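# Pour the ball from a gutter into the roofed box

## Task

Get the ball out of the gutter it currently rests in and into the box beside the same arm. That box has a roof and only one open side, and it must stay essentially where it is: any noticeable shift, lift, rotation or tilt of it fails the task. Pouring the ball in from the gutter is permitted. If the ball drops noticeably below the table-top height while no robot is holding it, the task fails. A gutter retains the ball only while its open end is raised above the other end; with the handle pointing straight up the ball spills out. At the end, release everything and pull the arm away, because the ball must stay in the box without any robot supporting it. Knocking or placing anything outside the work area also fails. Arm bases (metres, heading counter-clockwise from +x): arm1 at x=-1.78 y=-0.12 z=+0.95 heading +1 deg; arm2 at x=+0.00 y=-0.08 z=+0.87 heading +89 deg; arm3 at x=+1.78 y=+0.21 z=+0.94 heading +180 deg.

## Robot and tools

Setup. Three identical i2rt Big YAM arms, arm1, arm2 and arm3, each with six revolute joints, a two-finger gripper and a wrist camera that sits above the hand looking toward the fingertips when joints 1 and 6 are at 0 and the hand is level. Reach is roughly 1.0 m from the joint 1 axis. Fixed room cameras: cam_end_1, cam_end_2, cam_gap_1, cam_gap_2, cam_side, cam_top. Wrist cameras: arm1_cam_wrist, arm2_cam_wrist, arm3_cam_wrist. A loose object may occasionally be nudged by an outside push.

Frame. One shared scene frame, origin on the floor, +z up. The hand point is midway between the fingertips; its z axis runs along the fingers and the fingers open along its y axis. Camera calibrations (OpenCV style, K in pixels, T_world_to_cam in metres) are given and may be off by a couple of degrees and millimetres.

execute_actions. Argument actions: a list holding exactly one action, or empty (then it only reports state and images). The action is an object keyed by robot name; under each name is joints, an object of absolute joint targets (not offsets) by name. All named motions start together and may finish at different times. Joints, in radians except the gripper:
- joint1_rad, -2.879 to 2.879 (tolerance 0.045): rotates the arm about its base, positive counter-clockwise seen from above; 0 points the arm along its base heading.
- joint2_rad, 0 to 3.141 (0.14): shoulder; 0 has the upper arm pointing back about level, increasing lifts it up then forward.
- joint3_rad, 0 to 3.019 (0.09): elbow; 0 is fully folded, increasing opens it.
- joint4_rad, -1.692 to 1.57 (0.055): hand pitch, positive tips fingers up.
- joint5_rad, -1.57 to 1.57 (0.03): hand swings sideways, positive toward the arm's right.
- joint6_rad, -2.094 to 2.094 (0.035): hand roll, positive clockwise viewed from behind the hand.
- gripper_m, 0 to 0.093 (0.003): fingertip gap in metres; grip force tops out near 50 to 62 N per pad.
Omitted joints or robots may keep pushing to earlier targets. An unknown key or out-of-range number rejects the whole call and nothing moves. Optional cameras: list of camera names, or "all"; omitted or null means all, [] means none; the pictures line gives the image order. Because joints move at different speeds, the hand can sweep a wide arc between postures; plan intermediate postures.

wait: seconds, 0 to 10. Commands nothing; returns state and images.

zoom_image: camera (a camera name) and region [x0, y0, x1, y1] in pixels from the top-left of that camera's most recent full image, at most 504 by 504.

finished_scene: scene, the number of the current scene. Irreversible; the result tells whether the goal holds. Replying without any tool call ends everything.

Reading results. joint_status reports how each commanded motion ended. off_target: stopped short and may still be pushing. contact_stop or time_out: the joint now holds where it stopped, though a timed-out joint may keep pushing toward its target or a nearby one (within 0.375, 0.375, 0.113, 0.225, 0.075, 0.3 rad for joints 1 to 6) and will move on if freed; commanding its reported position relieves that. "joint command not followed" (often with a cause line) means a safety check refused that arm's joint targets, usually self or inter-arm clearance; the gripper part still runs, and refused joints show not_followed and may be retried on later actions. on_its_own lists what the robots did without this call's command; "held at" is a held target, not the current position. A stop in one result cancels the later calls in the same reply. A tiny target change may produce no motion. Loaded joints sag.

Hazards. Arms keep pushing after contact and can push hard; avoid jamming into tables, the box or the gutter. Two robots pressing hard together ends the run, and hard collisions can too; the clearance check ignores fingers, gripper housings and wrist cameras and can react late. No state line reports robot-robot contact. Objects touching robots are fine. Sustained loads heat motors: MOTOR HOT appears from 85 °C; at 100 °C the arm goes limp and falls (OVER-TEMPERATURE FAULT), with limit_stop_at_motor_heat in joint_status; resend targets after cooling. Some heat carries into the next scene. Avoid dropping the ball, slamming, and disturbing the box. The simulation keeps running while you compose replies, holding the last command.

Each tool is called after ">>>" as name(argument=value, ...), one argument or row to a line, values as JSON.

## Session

>>> execute_actions(
  actions=[],
)

Scene clock: 0.00 s.
arm1.joint_positions: joint1_rad=-0.520 joint2_rad=+0.516 joint3_rad=+1.574 joint4_rad=-1.309 joint5_rad=-0.138 joint6_rad=+0.287 gripper_m=+0.094
arm1.joint_status: not commanded
arm1.hand: x=-1.6318 y=-0.1687 z=+1.5948 quat_wxyz=(-0.612, -0.261, -0.747, +0.014) (m; scene frame)
arm2.joint_positions: joint1_rad=+0.514 joint2_rad=+0.480 joint3_rad=+1.378 joint4_rad=-1.486 joint5_rad=-0.235 joint6_rad=-0.435 gripper_m=+0.094
arm2.joint_status: not commanded
arm2.hand: x=-0.1154 y=+0.0399 z=+1.4008 quat_wxyz=(-0.247, +0.851, -0.218, -0.409) (m; scene frame)
arm3.joint_positions: joint1_rad=-0.229 joint2_rad=+0.505 joint3_rad=+1.430 joint4_rad=-1.214 joint5_rad=-0.019 joint6_rad=-0.477 gripper_m=+0.094
arm3.joint_status: not commanded
arm3.hand: x=+1.5940 y=+0.2558 z=+1.5427 quat_wxyz=(-0.201, +0.796, +0.102, -0.562) (m; scene frame)
pictures: arm1_cam_wrist, arm2_cam_wrist, arm3_cam_wrist, cam_end_1, cam_end_2, cam_gap_1, cam_gap_2, cam_side, cam_top
camera_calibration (this result's frames):
arm1_cam_wrist: T_world_to_cam=[[-0.411488, -0.86056, -0.300189, -0.339242], [-0.620384, 0.50575, -0.59945, 0.0360566], [0.667684, -0.0604345, -0.741988, 2.38432], [0, 0, 0, 1]] pos_world=[-1.7092, -0.166079, 1.68891]
arm2_cam_wrist: T_world_to_cam=[[0.569163, 0.782914, 0.251196, -0.315908], [0.809756, -0.480729, -0.336445, 0.59193], [-0.142651, 0.394899, -0.907582, 1.36391], [0, 0, 0, 1]] pos_world=[-0.104953, -0.00672214, 1.51637]
arm3_cam_wrist: T_world_to_cam=[[0.0754937, 0.89672, 0.436113, -1.02159], [0.832984, 0.1837, -0.521912, -0.56896], [-0.548123, 0.402676, -0.733085, 2.02436], [0, 0, 0, 1]] pos_world=[1.66065, 0.205438, 1.63261]
Images, in order (width x height): arm1_cam_wrist 616x616, arm2_cam_wrist 616x616, arm3_cam_wrist 616x616, cam_end_1 504x504, cam_end_2 504x504, cam_gap_1 504x504, cam_gap_2 504x504, cam_side 504x504, cam_top 504x504.

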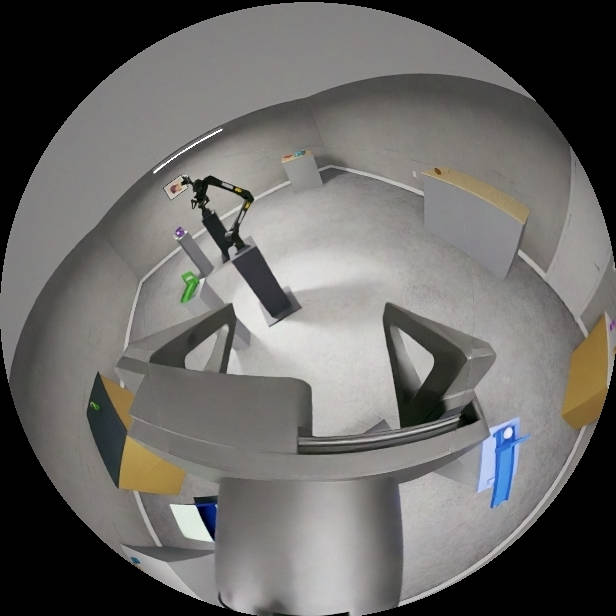

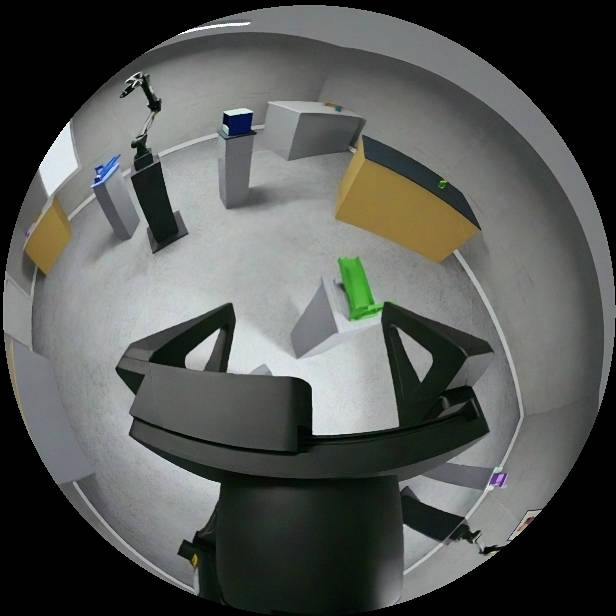

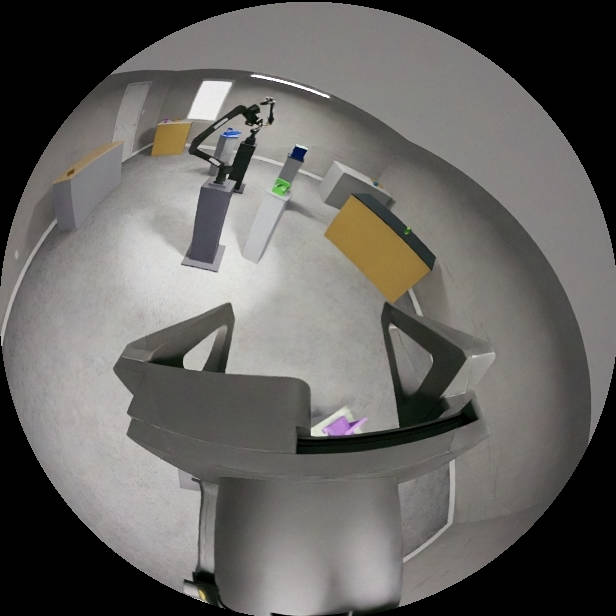

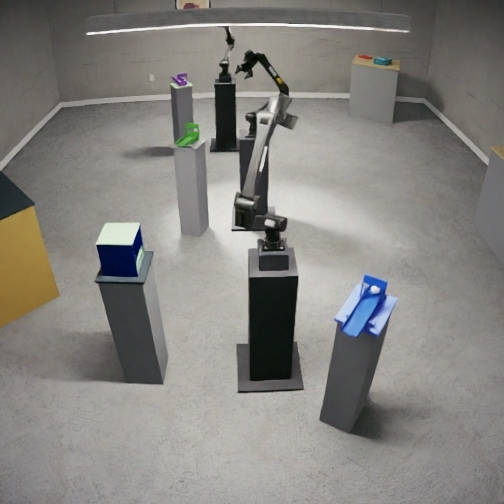

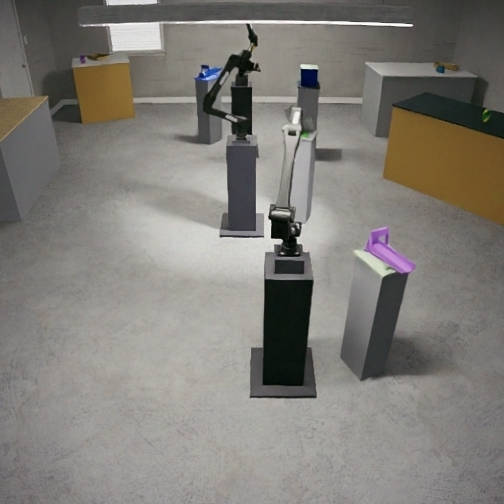

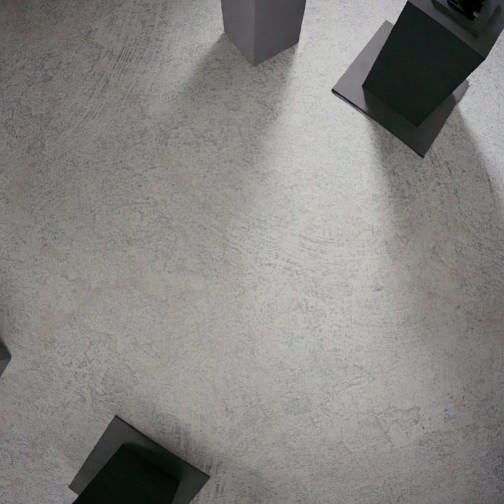

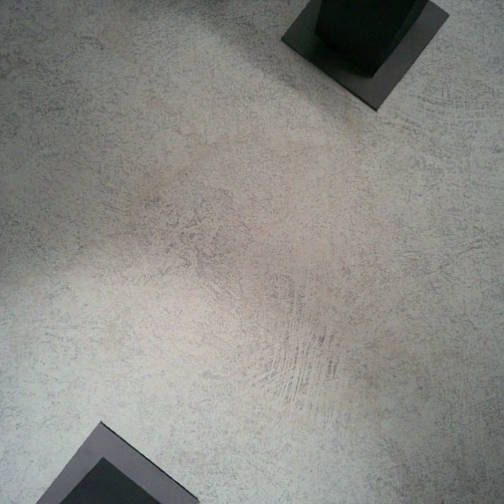

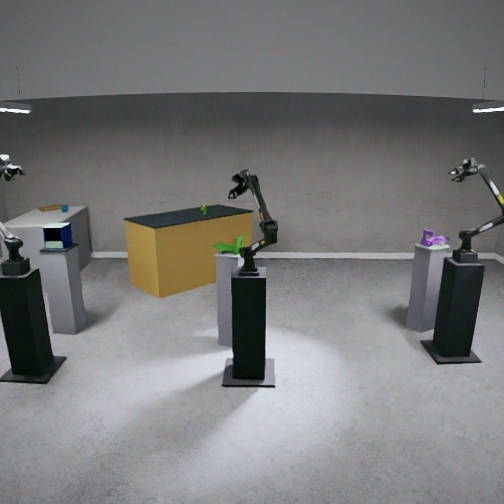

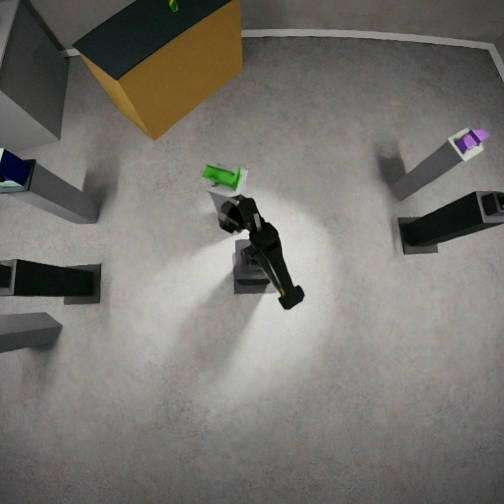

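>>> zoom_image(
  camera="cam_end_1",
  region=[310, 260, 420, 350],
)

>>> zoom_image(
  camera="cam_end_1",
  region=[70, 205, 180, 300],
)

>>> zoom_image(
  camera="arm1_cam_wrist",
  region=[450, 400, 560, 520],
)

Region (310, 260, 420, 350) of cam_end_1's 504x504 image, scaled by 4.582, with more detail than that image has; it fills the top 412 rows of this view, and the rest is white.

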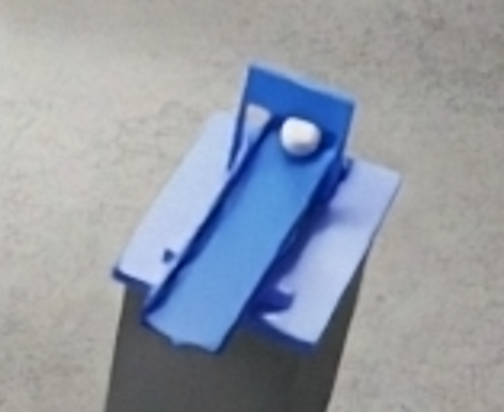

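Region (70, 205, 180, 300) of cam_end_1's 504x504 image, scaled by 4.582, with more detail than that image has; it fills the top 435 rows of this view, and the rest is white.

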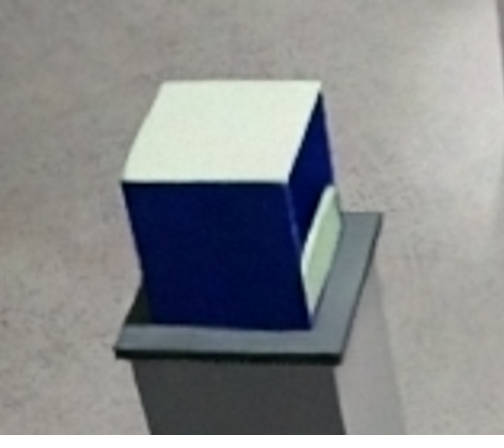

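Region (450, 400, 560, 520) of arm1_cam_wrist's 616x616 image, scaled by 4.200, with more detail than that image has; it fills the left 462 columns of this view, and the rest is white.

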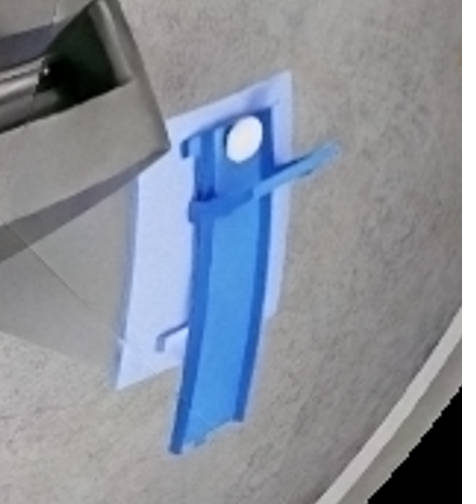

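>>> execute_actions(
  actions=[
    {"arm1":{"joints":{"joint1_rad":-2.043,"joint2_rad":2.0,"joint3_rad":1.708,"joint4_rad":-1.25,"joint5_rad":0.29,"joint6_rad":-1.571,"gripper_m":0.06}}},
  ],
  cameras=["arm1_cam_wrist","cam_end_1","cam_side"],
)

Scene clock: 113.87 s.
arm1.joint_positions: joint1_rad=-2.038 joint2_rad=+1.979 joint3_rad=+1.692 joint4_rad=-1.245 joint5_rad=+0.292 joint6_rad=-1.554 gripper_m=+0.060
arm1.joint_status: all done
arm1.hand: x=-2.0877 y=-0.6494 z=+1.0575 quat_wxyz=(+0.149, -0.230, -0.962, -0.008) (m; scene frame)
arm2.joint_positions: joint1_rad=+0.514 joint2_rad=+0.480 joint3_rad=+1.378 joint4_rad=-1.486 joint5_rad=-0.235 joint6_rad=-0.435 gripper_m=+0.094
arm2.joint_status: not commanded
arm2.hand: x=-0.1154 y=+0.0399 z=+1.4008 quat_wxyz=(-0.247, +0.851, -0.218, -0.409) (m; scene frame)
arm3.joint_positions: joint1_rad=-0.229 joint2_rad=+0.505 joint3_rad=+1.430 joint4_rad=-1.214 joint5_rad=-0.019 joint6_rad=-0.477 gripper_m=+0.094
arm3.joint_status: not commanded
arm3.hand: x=+1.5940 y=+0.2558 z=+1.5427 quat_wxyz=(-0.201, +0.796, +0.102, -0.562) (m; scene frame)
pictures: arm1_cam_wrist, cam_end_1, cam_side
camera_calibration (this result's frames):
arm1_cam_wrist: T_world_to_cam=[[-0.447315, -0.892482, 0.0581788, -1.57633], [-0.522163, 0.313415, 0.793169, -1.71834], [-0.726123, 0.324418, -0.606217, -0.542541], [0, 0, 0, 1]] pos_world=[-1.99632, -0.692284, 1.12574]
Images, in order (width x height): arm1_cam_wrist 616x616, cam_end_1 504x504, cam_side 504x504.

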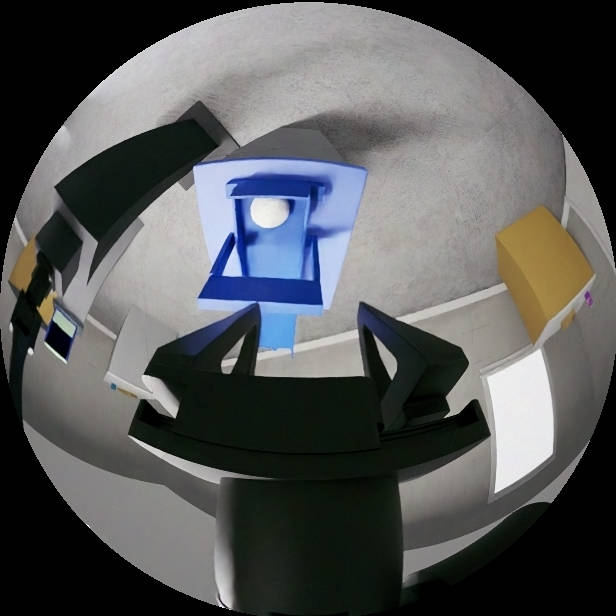

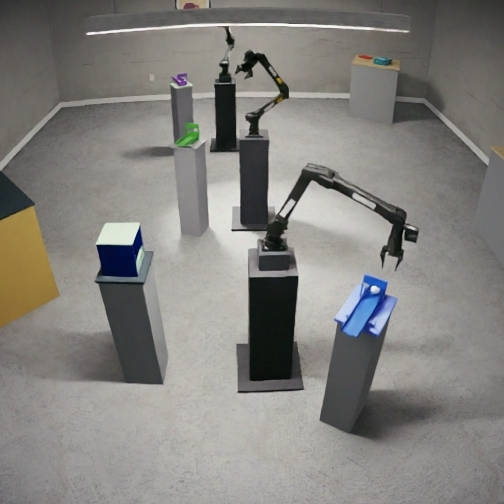

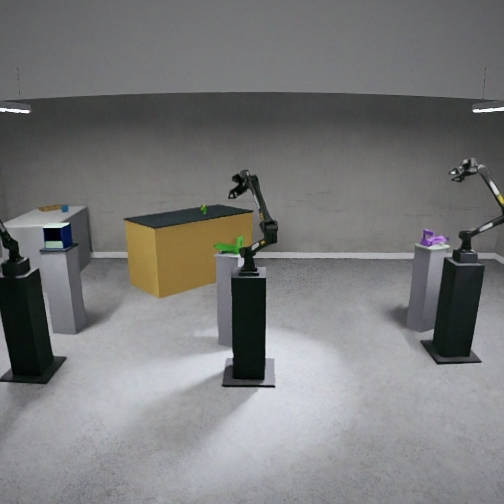

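>>> zoom_image(
  camera="arm1_cam_wrist",
  region=[180, 150, 380, 370],
)

Region (180, 150, 380, 370) of arm1_cam_wrist's 616x616 image, scaled by 2.291, with more detail than that image has; it fills the left 458 columns of this view, and the rest is white.

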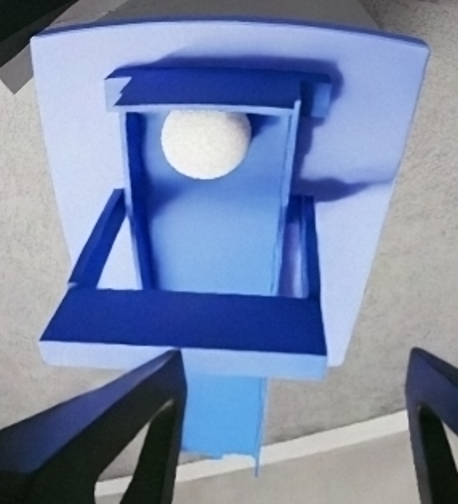

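>>> execute_actions(
  actions=[
    {"arm1":{"joints":{"joint2_rad":2.045,"joint3_rad":1.49,"joint4_rad":-1.03,"joint5_rad":0.28,"gripper_m":0.058}}},
  ],
  cameras=["arm1_cam_wrist","cam_end_1"],
)

Scene clock: 204.47 s.
arm1.joint_positions: joint1_rad=-2.038 joint2_rad=+2.039 joint3_rad=+1.480 joint4_rad=-1.039 joint5_rad=+0.282 joint6_rad=-1.555 gripper_m=+0.058
arm1.joint_status: all done
arm1.hand: x=-2.0701 y=-0.6152 z=+0.9492 quat_wxyz=(+0.138, -0.225, -0.964, -0.039) (m; scene frame)
arm2.joint_positions: joint1_rad=+0.514 joint2_rad=+0.480 joint3_rad=+1.378 joint4_rad=-1.486 joint5_rad=-0.235 joint6_rad=-0.435 gripper_m=+0.094
arm2.joint_status: not commanded
arm2.hand: x=-0.1154 y=+0.0399 z=+1.4008 quat_wxyz=(-0.247, +0.851, -0.218, -0.409) (m; scene frame)
arm3.joint_positions: joint1_rad=-0.229 joint2_rad=+0.505 joint3_rad=+1.430 joint4_rad=-1.214 joint5_rad=-0.019 joint6_rad=-0.477 gripper_m=+0.094
arm3.joint_status: not commanded
arm3.hand: x=+1.5940 y=+0.2558 z=+1.5427 quat_wxyz=(-0.201, +0.796, +0.102, -0.562) (m; scene frame)
pictures: arm1_cam_wrist, cam_end_1
camera_calibration (this result's frames):
arm1_cam_wrist: T_world_to_cam=[[-0.447394, -0.894299, -0.00826748, -1.46983], [-0.551924, 0.268816, 0.789378, -1.71939], [-0.703718, 0.357726, -0.613851, -0.532396], [0, 0, 0, 1]] pos_world=[-1.98123, -0.661817, 1.01829]
Images, in order (width x height): arm1_cam_wrist 616x616, cam_end_1 504x504.

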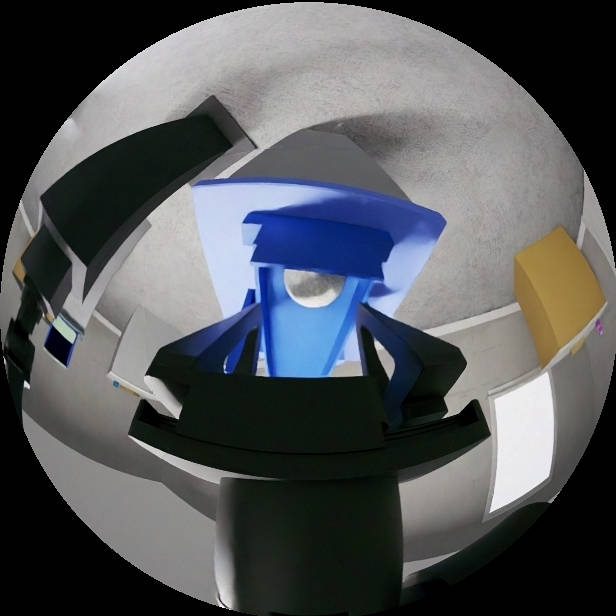

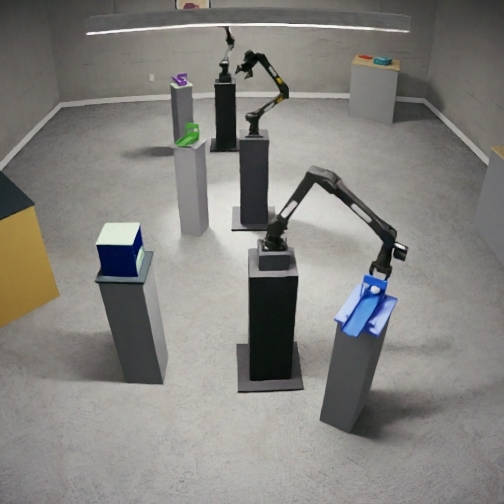

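>>> zoom_image(
  camera="arm1_cam_wrist",
  region=[220, 190, 420, 390],
)

Region (220, 190, 420, 390) of arm1_cam_wrist's 616x616 image, scaled by 2.520, with more detail than that image has.

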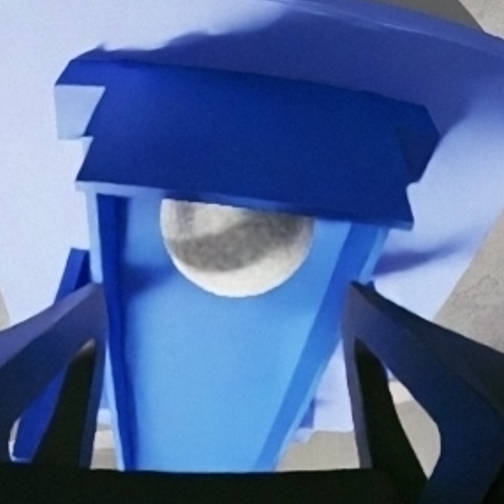

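>>> execute_actions(
  actions=[
    {"arm1":{"joints":{"joint2_rad":2.085,"joint3_rad":1.472,"joint4_rad":-0.965,"joint5_rad":0.325}}},
  ],
  cameras=["arm1_cam_wrist","cam_end_1"],
)

Scene clock: 289.93 s.
arm1.joint_positions: joint1_rad=-2.038 joint2_rad=+2.056 joint3_rad=+1.477 joint4_rad=-0.976 joint5_rad=+0.322 joint6_rad=-1.555 gripper_m=+0.058
arm1.joint_status: all done
arm1.hand: x=-2.0811 y=-0.6228 z=+0.9410 quat_wxyz=(+0.162, -0.228, -0.960, -0.022) (m; scene frame)
arm2.joint_positions: joint1_rad=+0.514 joint2_rad=+0.480 joint3_rad=+1.378 joint4_rad=-1.486 joint5_rad=-0.235 joint6_rad=-0.435 gripper_m=+0.094
arm2.joint_status: not commanded
arm2.hand: x=-0.1154 y=+0.0399 z=+1.4008 quat_wxyz=(-0.247, +0.851, -0.218, -0.409) (m; scene frame)
arm3.joint_positions: joint1_rad=-0.229 joint2_rad=+0.505 joint3_rad=+1.430 joint4_rad=-1.214 joint5_rad=-0.019 joint6_rad=-0.477 gripper_m=+0.094
arm3.joint_status: not commanded
arm3.hand: x=+1.5940 y=+0.2558 z=+1.5427 quat_wxyz=(-0.201, +0.796, +0.102, -0.562) (m; scene frame)
pictures: arm1_cam_wrist, cam_end_1
camera_calibration (this result's frames):
arm1_cam_wrist: T_world_to_cam=[[-0.446592, -0.894003, 0.0362644, -1.52164], [-0.507525, 0.286493, 0.812613, -1.63545], [-0.736868, 0.344501, -0.581674, -0.649971], [0, 0, 0, 1]] pos_world=[-1.98852, -0.66789, 1.0061]
Images, in order (width x height): arm1_cam_wrist 616x616, cam_end_1 504x504.

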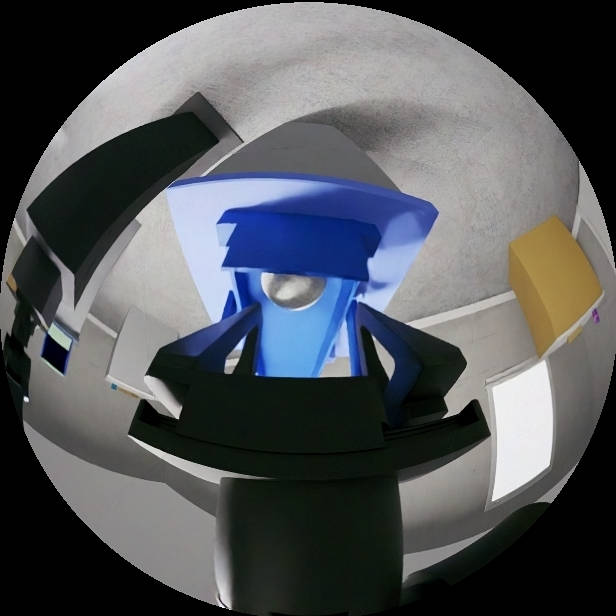

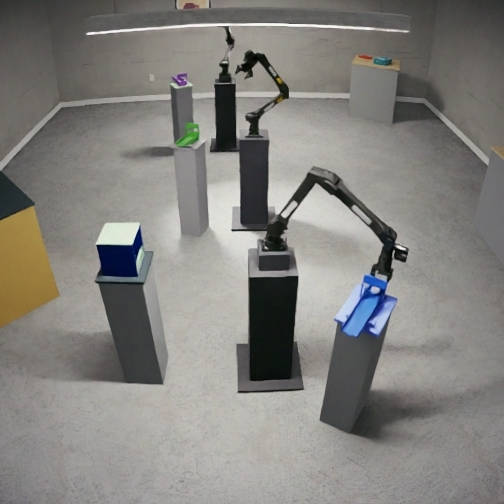

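>>> execute_actions(
  actions=[
    {"arm1":{"joints":{"joint3_rad":1.44,"joint5_rad":0.345}}},
  ],
  cameras=["arm1_cam_wrist"],
)

Scene clock: 305.07 s.
arm1.joint_positions: joint1_rad=-2.038 joint2_rad=+2.058 joint3_rad=+1.439 joint4_rad=-0.973 joint5_rad=+0.342 joint6_rad=-1.555 gripper_m=+0.058
arm1.joint_status: all done
arm1.hand: x=-2.0767 y=-0.6060 z=+0.9284 quat_wxyz=(+0.167, -0.225, -0.959, -0.043) (m; scene frame)
arm2.joint_positions: joint1_rad=+0.514 joint2_rad=+0.480 joint3_rad=+1.378 joint4_rad=-1.486 joint5_rad=-0.235 joint6_rad=-0.435 gripper_m=+0.094
arm2.joint_status: not commanded
arm2.hand: x=-0.1154 y=+0.0399 z=+1.4008 quat_wxyz=(-0.247, +0.851, -0.218, -0.409) (m; scene frame)
arm3.joint_positions: joint1_rad=-0.229 joint2_rad=+0.505 joint3_rad=+1.430 joint4_rad=-1.214 joint5_rad=-0.019 joint6_rad=-0.477 gripper_m=+0.094
arm3.joint_status: not commanded
arm3.hand: x=+1.5940 y=+0.2558 z=+1.5427 quat_wxyz=(-0.201, +0.796, +0.102, -0.562) (m; scene frame)
pictures: arm1_cam_wrist
camera_calibration (this result's frames):
arm1_cam_wrist: T_world_to_cam=[[-0.446839, -0.894612, -0.00192516, -1.46962], [-0.506428, 0.251174, 0.824889, -1.65828], [-0.737473, 0.369567, -0.565291, -0.661128], [0, 0, 0, 1]] pos_world=[-1.98405, -0.653896, 0.991336]
Images, in order (width x height): arm1_cam_wrist 616x616.

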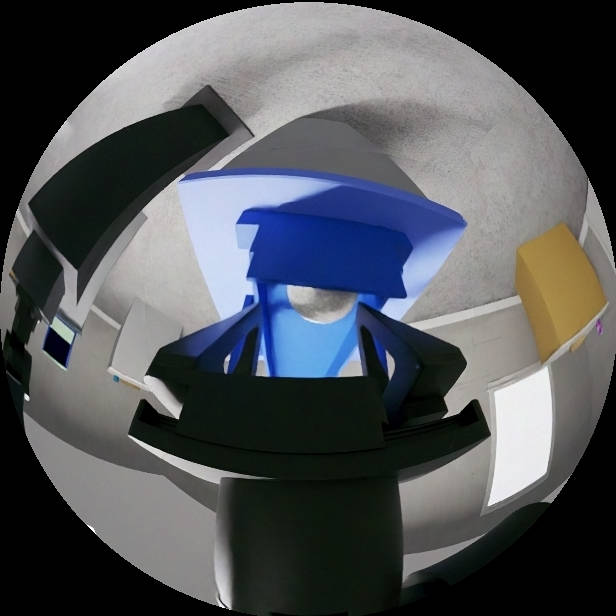

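>>> zoom_image(
  camera="arm1_cam_wrist",
  region=[230, 230, 400, 390],
)

Region (230, 230, 400, 390) of arm1_cam_wrist's 616x616 image, scaled by 2.965, with more detail than that image has; it fills the top 474 rows of this view, and the rest is white.

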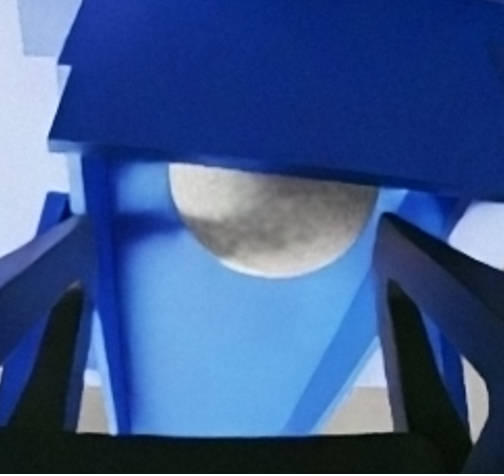

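>>> execute_actions(
  actions=[
    {"arm1":{"joints":{"joint4_rad":-0.93,"joint5_rad":0.375}}},
  ],
  cameras=["arm1_cam_wrist"],
)

Scene clock: 338.77 s.
arm1.joint_positions: joint1_rad=-2.038 joint2_rad=+2.058 joint3_rad=+1.439 joint4_rad=-0.941 joint5_rad=+0.373 joint6_rad=-1.555 gripper_m=+0.058
arm1.joint_status: all done
arm1.hand: x=-2.0844 y=-0.6107 z=+0.9303 quat_wxyz=(+0.185, -0.227, -0.956, -0.031) (m; scene frame)
arm2.joint_positions: joint1_rad=+0.514 joint2_rad=+0.480 joint3_rad=+1.378 joint4_rad=-1.486 joint5_rad=-0.235 joint6_rad=-0.435 gripper_m=+0.094
arm2.joint_status: not commanded
arm2.hand: x=-0.1154 y=+0.0399 z=+1.4008 quat_wxyz=(-0.247, +0.851, -0.218, -0.409) (m; scene frame)
arm3.joint_positions: joint1_rad=-0.229 joint2_rad=+0.505 joint3_rad=+1.430 joint4_rad=-1.214 joint5_rad=-0.019 joint6_rad=-0.477 gripper_m=+0.094
arm3.joint_status: not commanded
arm3.hand: x=+1.5940 y=+0.2558 z=+1.5427 quat_wxyz=(-0.201, +0.796, +0.102, -0.562) (m; scene frame)
pictures: arm1_cam_wrist
camera_calibration (this result's frames):
arm1_cam_wrist: T_world_to_cam=[[-0.446207, -0.894393, 0.0309839, -1.50648], [-0.471834, 0.264531, 0.841068, -1.59732], [-0.760442, 0.360672, -0.540041, -0.740802], [0, 0, 0, 1]] pos_world=[-1.98921, -0.657653, 0.990073]
Images, in order (width x height): arm1_cam_wrist 616x616.

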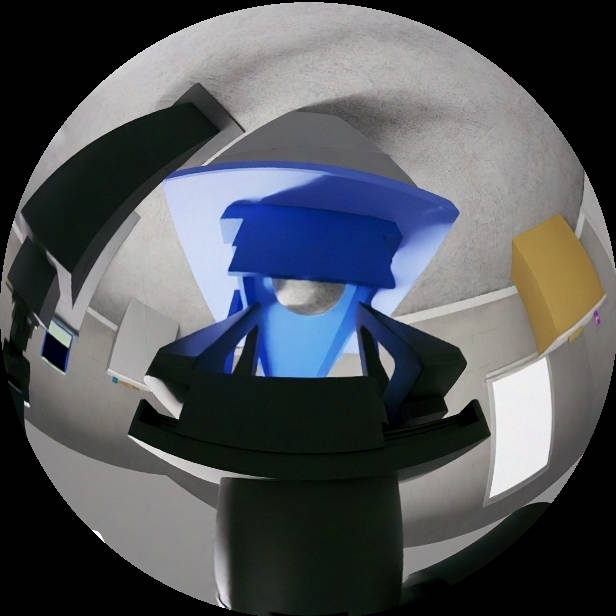

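>>> execute_actions(
  actions=[
    {"arm1":{"joints":{"joint2_rad":2.105,"joint4_rad":-0.918}}},
  ],
  cameras=["arm1_cam_wrist"],
)

Scene clock: 345.40 s.
arm1.joint_positions: joint1_rad=-2.038 joint2_rad=+2.076 joint3_rad=+1.439 joint4_rad=-0.929 joint5_rad=+0.373 joint6_rad=-1.555 gripper_m=+0.058
arm1.joint_status: all done
arm1.hand: x=-2.0845 y=-0.6108 z=+0.9206 quat_wxyz=(+0.185, -0.226, -0.956, -0.033) (m; scene frame)
arm2.joint_positions: joint1_rad=+0.514 joint2_rad=+0.480 joint3_rad=+1.378 joint4_rad=-1.486 joint5_rad=-0.235 joint6_rad=-0.435 gripper_m=+0.094
arm2.joint_status: not commanded
arm2.hand: x=-0.1154 y=+0.0399 z=+1.4008 quat_wxyz=(-0.247, +0.851, -0.218, -0.409) (m; scene frame)
arm3.joint_positions: joint1_rad=-0.229 joint2_rad=+0.505 joint3_rad=+1.430 joint4_rad=-1.214 joint5_rad=-0.019 joint6_rad=-0.477 gripper_m=+0.094
arm3.joint_status: not commanded
arm3.hand: x=+1.5940 y=+0.2558 z=+1.5427 quat_wxyz=(-0.201, +0.796, +0.102, -0.562) (m; scene frame)
pictures: arm1_cam_wrist
camera_calibration (this result's frames):
arm1_cam_wrist: T_world_to_cam=[[-0.446299, -0.894527, 0.0252648, -1.50127], [-0.473907, 0.260203, 0.841253, -1.59637], [-0.759098, 0.363477, -0.540051, -0.74152], [0, 0, 0, 1]] pos_world=[-1.98943, -0.658023, 0.980421]
Images, in order (width x height): arm1_cam_wrist 616x616.

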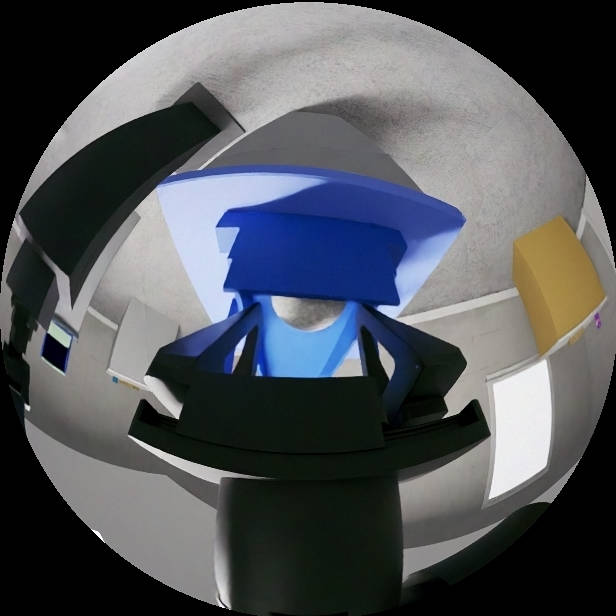

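>>> execute_actions(
  actions=[
    {"arm1":{"joints":{"joint2_rad":2.132,"joint4_rad":-0.902}}},
  ],
  cameras=["arm1_cam_wrist"],
)

Scene clock: 358.37 s.
arm1.joint_positions: joint1_rad=-2.041 joint2_rad=+2.097 joint3_rad=+1.439 joint4_rad=-0.912 joint5_rad=+0.377 joint6_rad=-1.555 gripper_m=+0.058
arm1.joint_status: all done
arm1.hand: x=-2.0871 y=-0.6098 z=+0.9092 quat_wxyz=(+0.186, -0.227, -0.955, -0.036) (m; scene frame)
arm2.joint_positions: joint1_rad=+0.514 joint2_rad=+0.480 joint3_rad=+1.378 joint4_rad=-1.486 joint5_rad=-0.235 joint6_rad=-0.435 gripper_m=+0.094
arm2.joint_status: not commanded
arm2.hand: x=-0.1154 y=+0.0399 z=+1.4008 quat_wxyz=(-0.247, +0.851, -0.218, -0.409) (m; scene frame)
arm3.joint_positions: joint1_rad=-0.229 joint2_rad=+0.505 joint3_rad=+1.430 joint4_rad=-1.214 joint5_rad=-0.019 joint6_rad=-0.477 gripper_m=+0.094
arm3.joint_status: not commanded
arm3.hand: x=+1.5940 y=+0.2558 z=+1.5427 quat_wxyz=(-0.201, +0.796, +0.102, -0.562) (m; scene frame)
pictures: arm1_cam_wrist
camera_calibration (this result's frames):
arm1_cam_wrist: T_world_to_cam=[[-0.449385, -0.893097, 0.0207764, -1.50272], [-0.471217, 0.256736, 0.843825, -1.58704], [-0.758951, 0.369412, -0.536216, -0.749585], [0, 0, 0, 1]] pos_world=[-1.99204, -0.657721, 0.96847]
Images, in order (width x height): arm1_cam_wrist 616x616.

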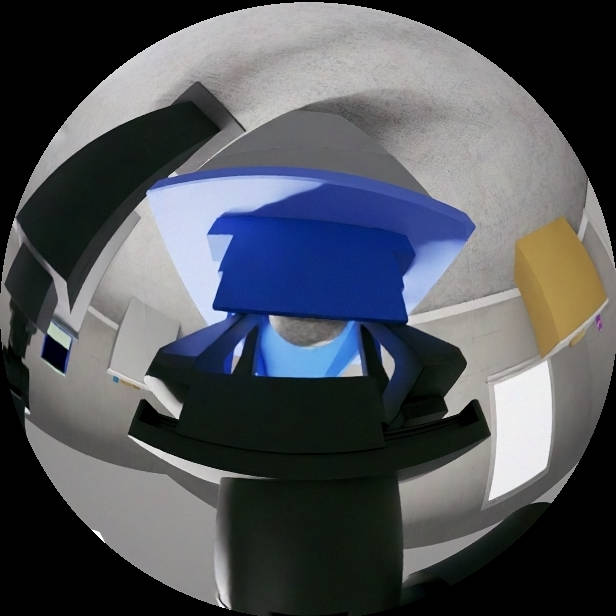

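>>> zoom_image(
  camera="arm1_cam_wrist",
  region=[200, 260, 420, 400],
)

Region (200, 260, 420, 400) of arm1_cam_wrist's 616x616 image, scaled by 2.291, with more detail than that image has; it fills the top 321 rows of this view, and the rest is white.

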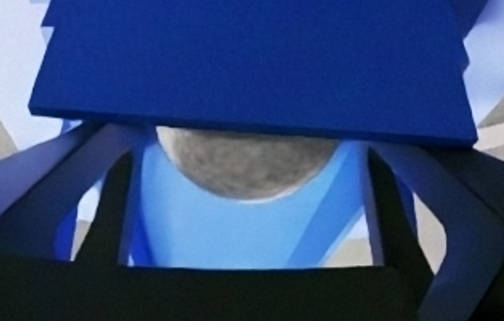

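>>> execute_actions(
  actions=[
    {"arm1":{"joints":{"joint2_rad":2.148,"joint4_rad":-0.892,"joint5_rad":0.40}}},
  ],
  cameras=["arm1_cam_wrist","cam_end_1","cam_side"],
)

Scene clock: 378.37 s.
arm1.joint_positions: joint1_rad=-2.044 joint2_rad=+2.108 joint3_rad=+1.439 joint4_rad=-0.901 joint5_rad=+0.402 joint6_rad=-1.555 gripper_m=+0.058
arm1.joint_status: all done
arm1.hand: x=-2.0920 y=-0.6079 z=+0.9049 quat_wxyz=(+0.198, -0.228, -0.953, -0.039) (m; scene frame)
arm2.joint_positions: joint1_rad=+0.514 joint2_rad=+0.480 joint3_rad=+1.378 joint4_rad=-1.486 joint5_rad=-0.235 joint6_rad=-0.435 gripper_m=+0.094
arm2.joint_status: not commanded
arm2.hand: x=-0.1154 y=+0.0399 z=+1.4008 quat_wxyz=(-0.247, +0.851, -0.218, -0.409) (m; scene frame)
arm3.joint_positions: joint1_rad=-0.229 joint2_rad=+0.505 joint3_rad=+1.430 joint4_rad=-1.214 joint5_rad=-0.019 joint6_rad=-0.477 gripper_m=+0.094
arm3.joint_status: not commanded
arm3.hand: x=+1.5940 y=+0.2558 z=+1.5427 quat_wxyz=(-0.201, +0.796, +0.102, -0.562) (m; scene frame)
pictures: arm1_cam_wrist, cam_end_1, cam_side
camera_calibration (this result's frames):
arm1_cam_wrist: T_world_to_cam=[[-0.451172, -0.892186, 0.0211777, -1.50675], [-0.451619, 0.248719, 0.856842, -1.56193], [-0.76973, 0.377019, -0.515143, -0.793304], [0, 0, 0, 1]] pos_world=[-1.99583, -0.656732, 0.961572]
Images, in order (width x height): arm1_cam_wrist 616x616, cam_end_1 504x504, cam_side 504x504.

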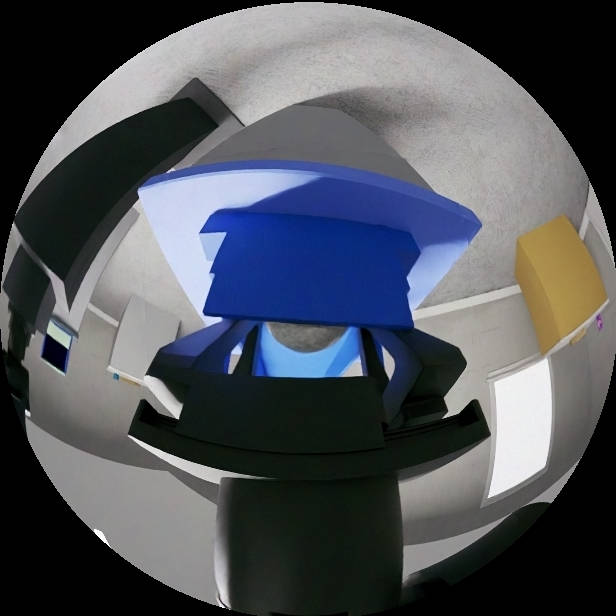

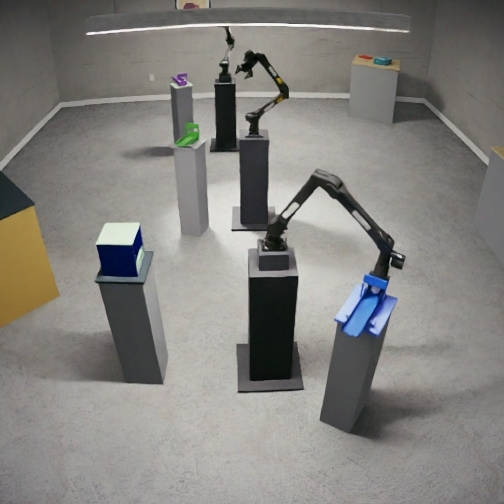

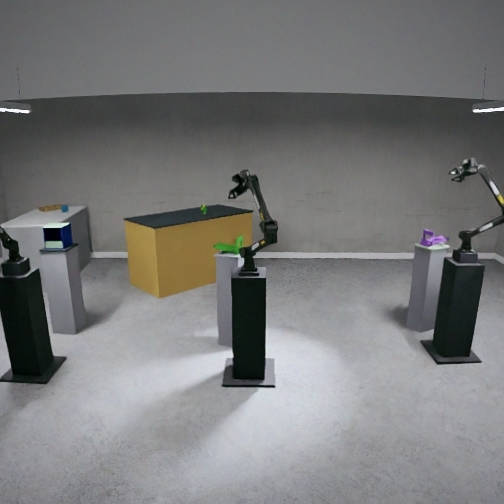

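>>> zoom_image(
  camera="arm1_cam_wrist",
  region=[200, 270, 420, 400],
)

>>> zoom_image(
  camera="cam_end_1",
  region=[330, 230, 430, 330],
)

Region (200, 270, 420, 400) of arm1_cam_wrist's 616x616 image, scaled by 2.291, with more detail than that image has; it fills the top 298 rows of this view, and the rest is white.

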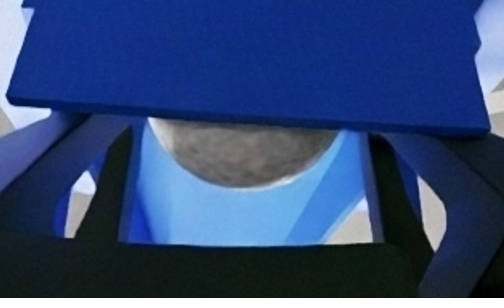

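Region (330, 230, 430, 330) of cam_end_1's 504x504 image, scaled by 5.040, with more detail than that image has.

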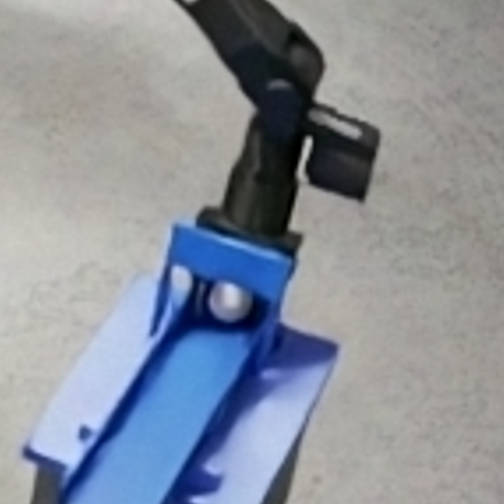

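>>> execute_actions(
  actions=[
    {"arm1":{"joints":{"joint2_rad":2.155,"joint5_rad":0.372}}},
  ],
  cameras=["arm1_cam_wrist"],
)

Scene clock: 408.33 s.
arm1.joint_positions: joint1_rad=-2.045 joint2_rad=+2.109 joint3_rad=+1.439 joint4_rad=-0.901 joint5_rad=+0.379 joint6_rad=-1.555 gripper_m=+0.058
arm1.joint_status: all done
arm1.hand: x=-2.0893 y=-0.6090 z=+0.9028 quat_wxyz=(+0.187, -0.229, -0.955, -0.037) (m; scene frame)
arm2.joint_positions: joint1_rad=+0.514 joint2_rad=+0.480 joint3_rad=+1.378 joint4_rad=-1.486 joint5_rad=-0.235 joint6_rad=-0.435 gripper_m=+0.094
arm2.joint_status: not commanded
arm2.hand: x=-0.1154 y=+0.0399 z=+1.4008 quat_wxyz=(-0.247, +0.851, -0.218, -0.409) (m; scene frame)
arm3.joint_positions: joint1_rad=-0.229 joint2_rad=+0.505 joint3_rad=+1.430 joint4_rad=-1.214 joint5_rad=-0.019 joint6_rad=-0.477 gripper_m=+0.094
arm3.joint_status: not commanded
arm3.hand: x=+1.5940 y=+0.2558 z=+1.5427 quat_wxyz=(-0.201, +0.796, +0.102, -0.562) (m; scene frame)
pictures: arm1_cam_wrist
camera_calibration (this result's frames):
arm1_cam_wrist: T_world_to_cam=[[-0.452444, -0.891576, 0.0196771, -1.50733], [-0.469323, 0.256811, 0.844857, -1.57981], [-0.758308, 0.373016, -0.53463, -0.752843], [0, 0, 0, 1]] pos_world=[-1.99431, -0.657368, 0.96188]
Images, in order (width x height): arm1_cam_wrist 616x616.

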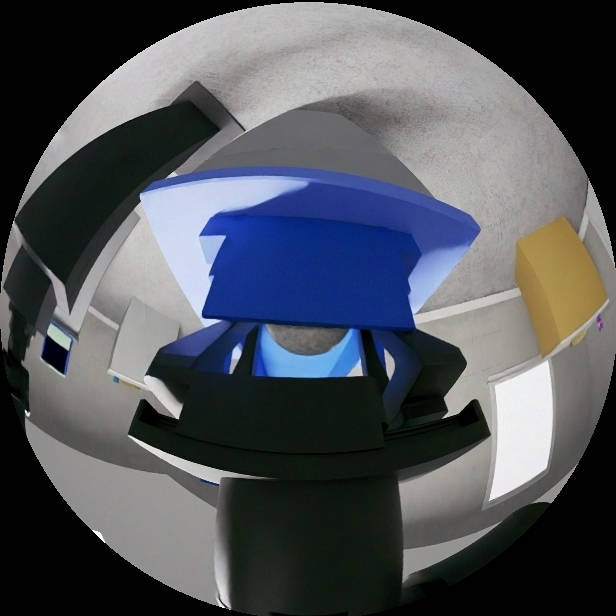

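>>> execute_actions(
  actions=[
    {"arm1":{"joints":{"joint2_rad":2.135,"gripper_m":0.03}}},
  ],
  cameras=["arm1_cam_wrist","cam_end_1"],
)

Scene clock: 414.60 s.
arm1.joint_positions: joint1_rad=-2.045 joint2_rad=+2.109 joint3_rad=+1.439 joint4_rad=-0.900 joint5_rad=+0.376 joint6_rad=-1.555 gripper_m=+0.039
arm1.joint_status: gripper_m off_target (ended at +0.039, target +0.030); the others done
arm1.hand: x=-2.0889 y=-0.6095 z=+0.9026 quat_wxyz=(+0.185, -0.229, -0.955, -0.037) (m; scene frame)
arm2.joint_positions: joint1_rad=+0.514 joint2_rad=+0.480 joint3_rad=+1.378 joint4_rad=-1.486 joint5_rad=-0.235 joint6_rad=-0.435 gripper_m=+0.094
arm2.joint_status: not commanded
arm2.hand: x=-0.1154 y=+0.0399 z=+1.4008 quat_wxyz=(-0.247, +0.851, -0.218, -0.409) (m; scene frame)
arm3.joint_positions: joint1_rad=-0.229 joint2_rad=+0.505 joint3_rad=+1.430 joint4_rad=-1.214 joint5_rad=-0.019 joint6_rad=-0.477 gripper_m=+0.094
arm3.joint_status: not commanded
arm3.hand: x=+1.5940 y=+0.2558 z=+1.5427 quat_wxyz=(-0.201, +0.796, +0.102, -0.562) (m; scene frame)
pictures: arm1_cam_wrist, cam_end_1
camera_calibration (this result's frames):
arm1_cam_wrist: T_world_to_cam=[[-0.452464, -0.891541, 0.0207664, -1.50859], [-0.471513, 0.258932, 0.842988, -1.58092], [-0.756935, 0.371631, -0.537531, -0.747856], [0, 0, 0, 1]] pos_world=[-1.99409, -0.657696, 0.96203]
Images, in order (width x height): arm1_cam_wrist 616x616, cam_end_1 504x504.

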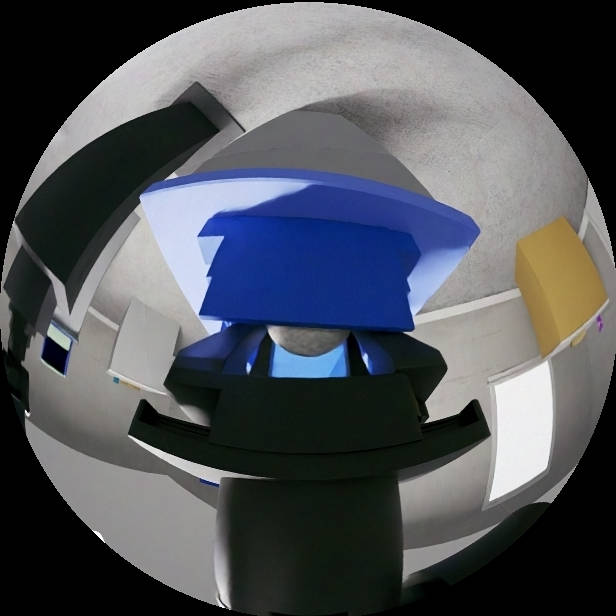

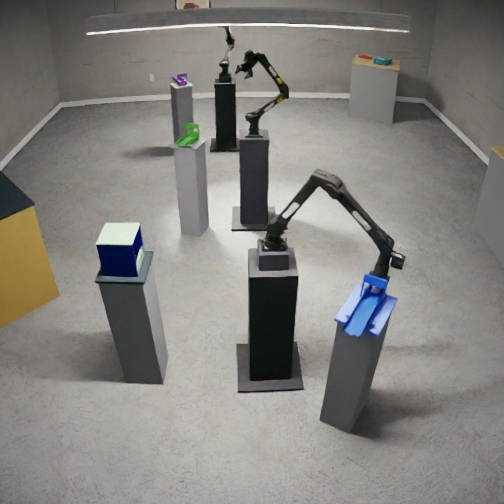

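>>> execute_actions(
  actions=[
    {"arm1":{"joints":{"joint2_rad":2.06}}},
  ],
  cameras=["arm1_cam_wrist","cam_end_1"],
)

Scene clock: 463.17 s.
arm1.joint_positions: joint1_rad=-2.045 joint2_rad=+2.093 joint3_rad=+1.439 joint4_rad=-0.900 joint5_rad=+0.375 joint6_rad=-1.555 gripper_m=+0.039
arm1.joint_status: all done
arm1.hand: x=-2.0900 y=-0.6121 z=+0.9116 quat_wxyz=(+0.187, -0.231, -0.955, -0.029) (m; scene frame)
arm2.joint_positions: joint1_rad=+0.514 joint2_rad=+0.480 joint3_rad=+1.378 joint4_rad=-1.486 joint5_rad=-0.235 joint6_rad=-0.435 gripper_m=+0.094
arm2.joint_status: not commanded
arm2.hand: x=-0.1154 y=+0.0399 z=+1.4008 quat_wxyz=(-0.247, +0.851, -0.218, -0.409) (m; scene frame)
arm3.joint_positions: joint1_rad=-0.229 joint2_rad=+0.505 joint3_rad=+1.430 joint4_rad=-1.214 joint5_rad=-0.019 joint6_rad=-0.477 gripper_m=+0.094
arm3.joint_status: not commanded
arm3.hand: x=+1.5940 y=+0.2558 z=+1.5427 quat_wxyz=(-0.201, +0.796, +0.102, -0.562) (m; scene frame)
pictures: arm1_cam_wrist, cam_end_1
camera_calibration (this result's frames):
arm1_cam_wrist: T_world_to_cam=[[-0.452201, -0.891142, 0.0371484, -1.52573], [-0.466056, 0.271597, 0.842038, -1.56837], [-0.760465, 0.363457, -0.538138, -0.754673], [0, 0, 0, 1]] pos_world=[-1.99478, -0.659386, 0.971183]
Images, in order (width x height): arm1_cam_wrist 616x616, cam_end_1 504x504.

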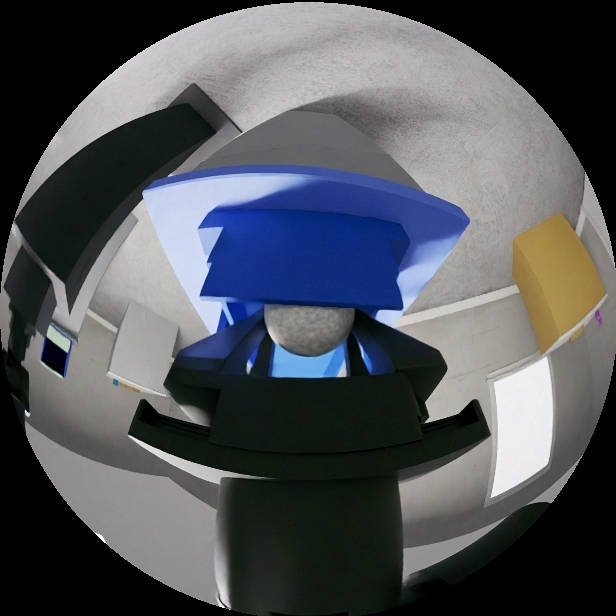

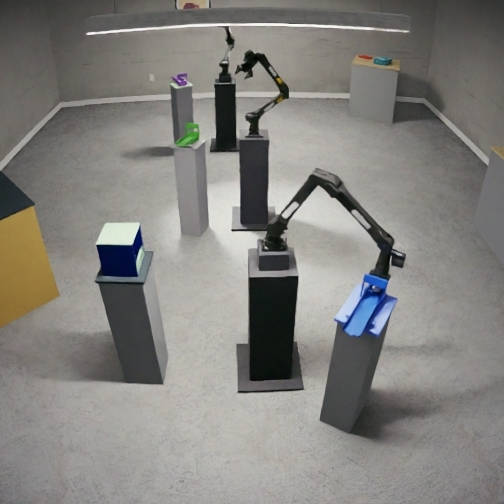

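>>> execute_actions(
  actions=[
    {"arm1":{"joints":{"joint2_rad":1.99,"joint4_rad":-0.93}}},
  ],
  cameras=["arm1_cam_wrist","cam_end_1"],
)

Scene clock: 470.53 s.
arm1.joint_positions: joint1_rad=-2.045 joint2_rad=+2.003 joint3_rad=+1.435 joint4_rad=-0.921 joint5_rad=+0.374 joint6_rad=-1.555 gripper_m=+0.039
arm1.joint_status: all done
arm1.hand: x=-2.0924 y=-0.6180 z=+0.9605 quat_wxyz=(+0.193, -0.236, -0.952, +0.003) (m; scene frame)
arm2.joint_positions: joint1_rad=+0.514 joint2_rad=+0.480 joint3_rad=+1.378 joint4_rad=-1.486 joint5_rad=-0.235 joint6_rad=-0.435 gripper_m=+0.094
arm2.joint_status: not commanded
arm2.hand: x=-0.1154 y=+0.0399 z=+1.4008 quat_wxyz=(-0.247, +0.851, -0.218, -0.409) (m; scene frame)
arm3.joint_positions: joint1_rad=-0.229 joint2_rad=+0.505 joint3_rad=+1.430 joint4_rad=-1.214 joint5_rad=-0.019 joint6_rad=-0.477 gripper_m=+0.094
arm3.joint_status: not commanded
arm3.hand: x=+1.5940 y=+0.2558 z=+1.5427 quat_wxyz=(-0.201, +0.796, +0.102, -0.562) (m; scene frame)
pictures: arm1_cam_wrist, cam_end_1
camera_calibration (this result's frames):
arm1_cam_wrist: T_world_to_cam=[[-0.449957, -0.887142, 0.102557, -1.58956], [-0.443166, 0.321511, 0.8368, -1.52526], [-0.775334, 0.331074, -0.537817, -0.779462], [0, 0, 0, 1]] pos_world=[-1.99552, -0.661715, 1.02015]
Images, in order (width x height): arm1_cam_wrist 616x616, cam_end_1 504x504.

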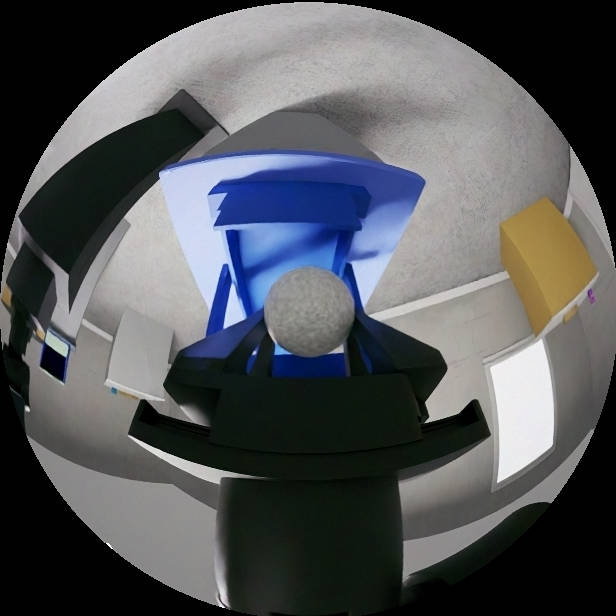

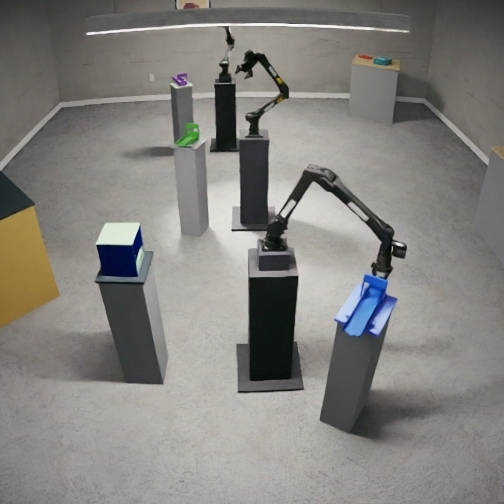

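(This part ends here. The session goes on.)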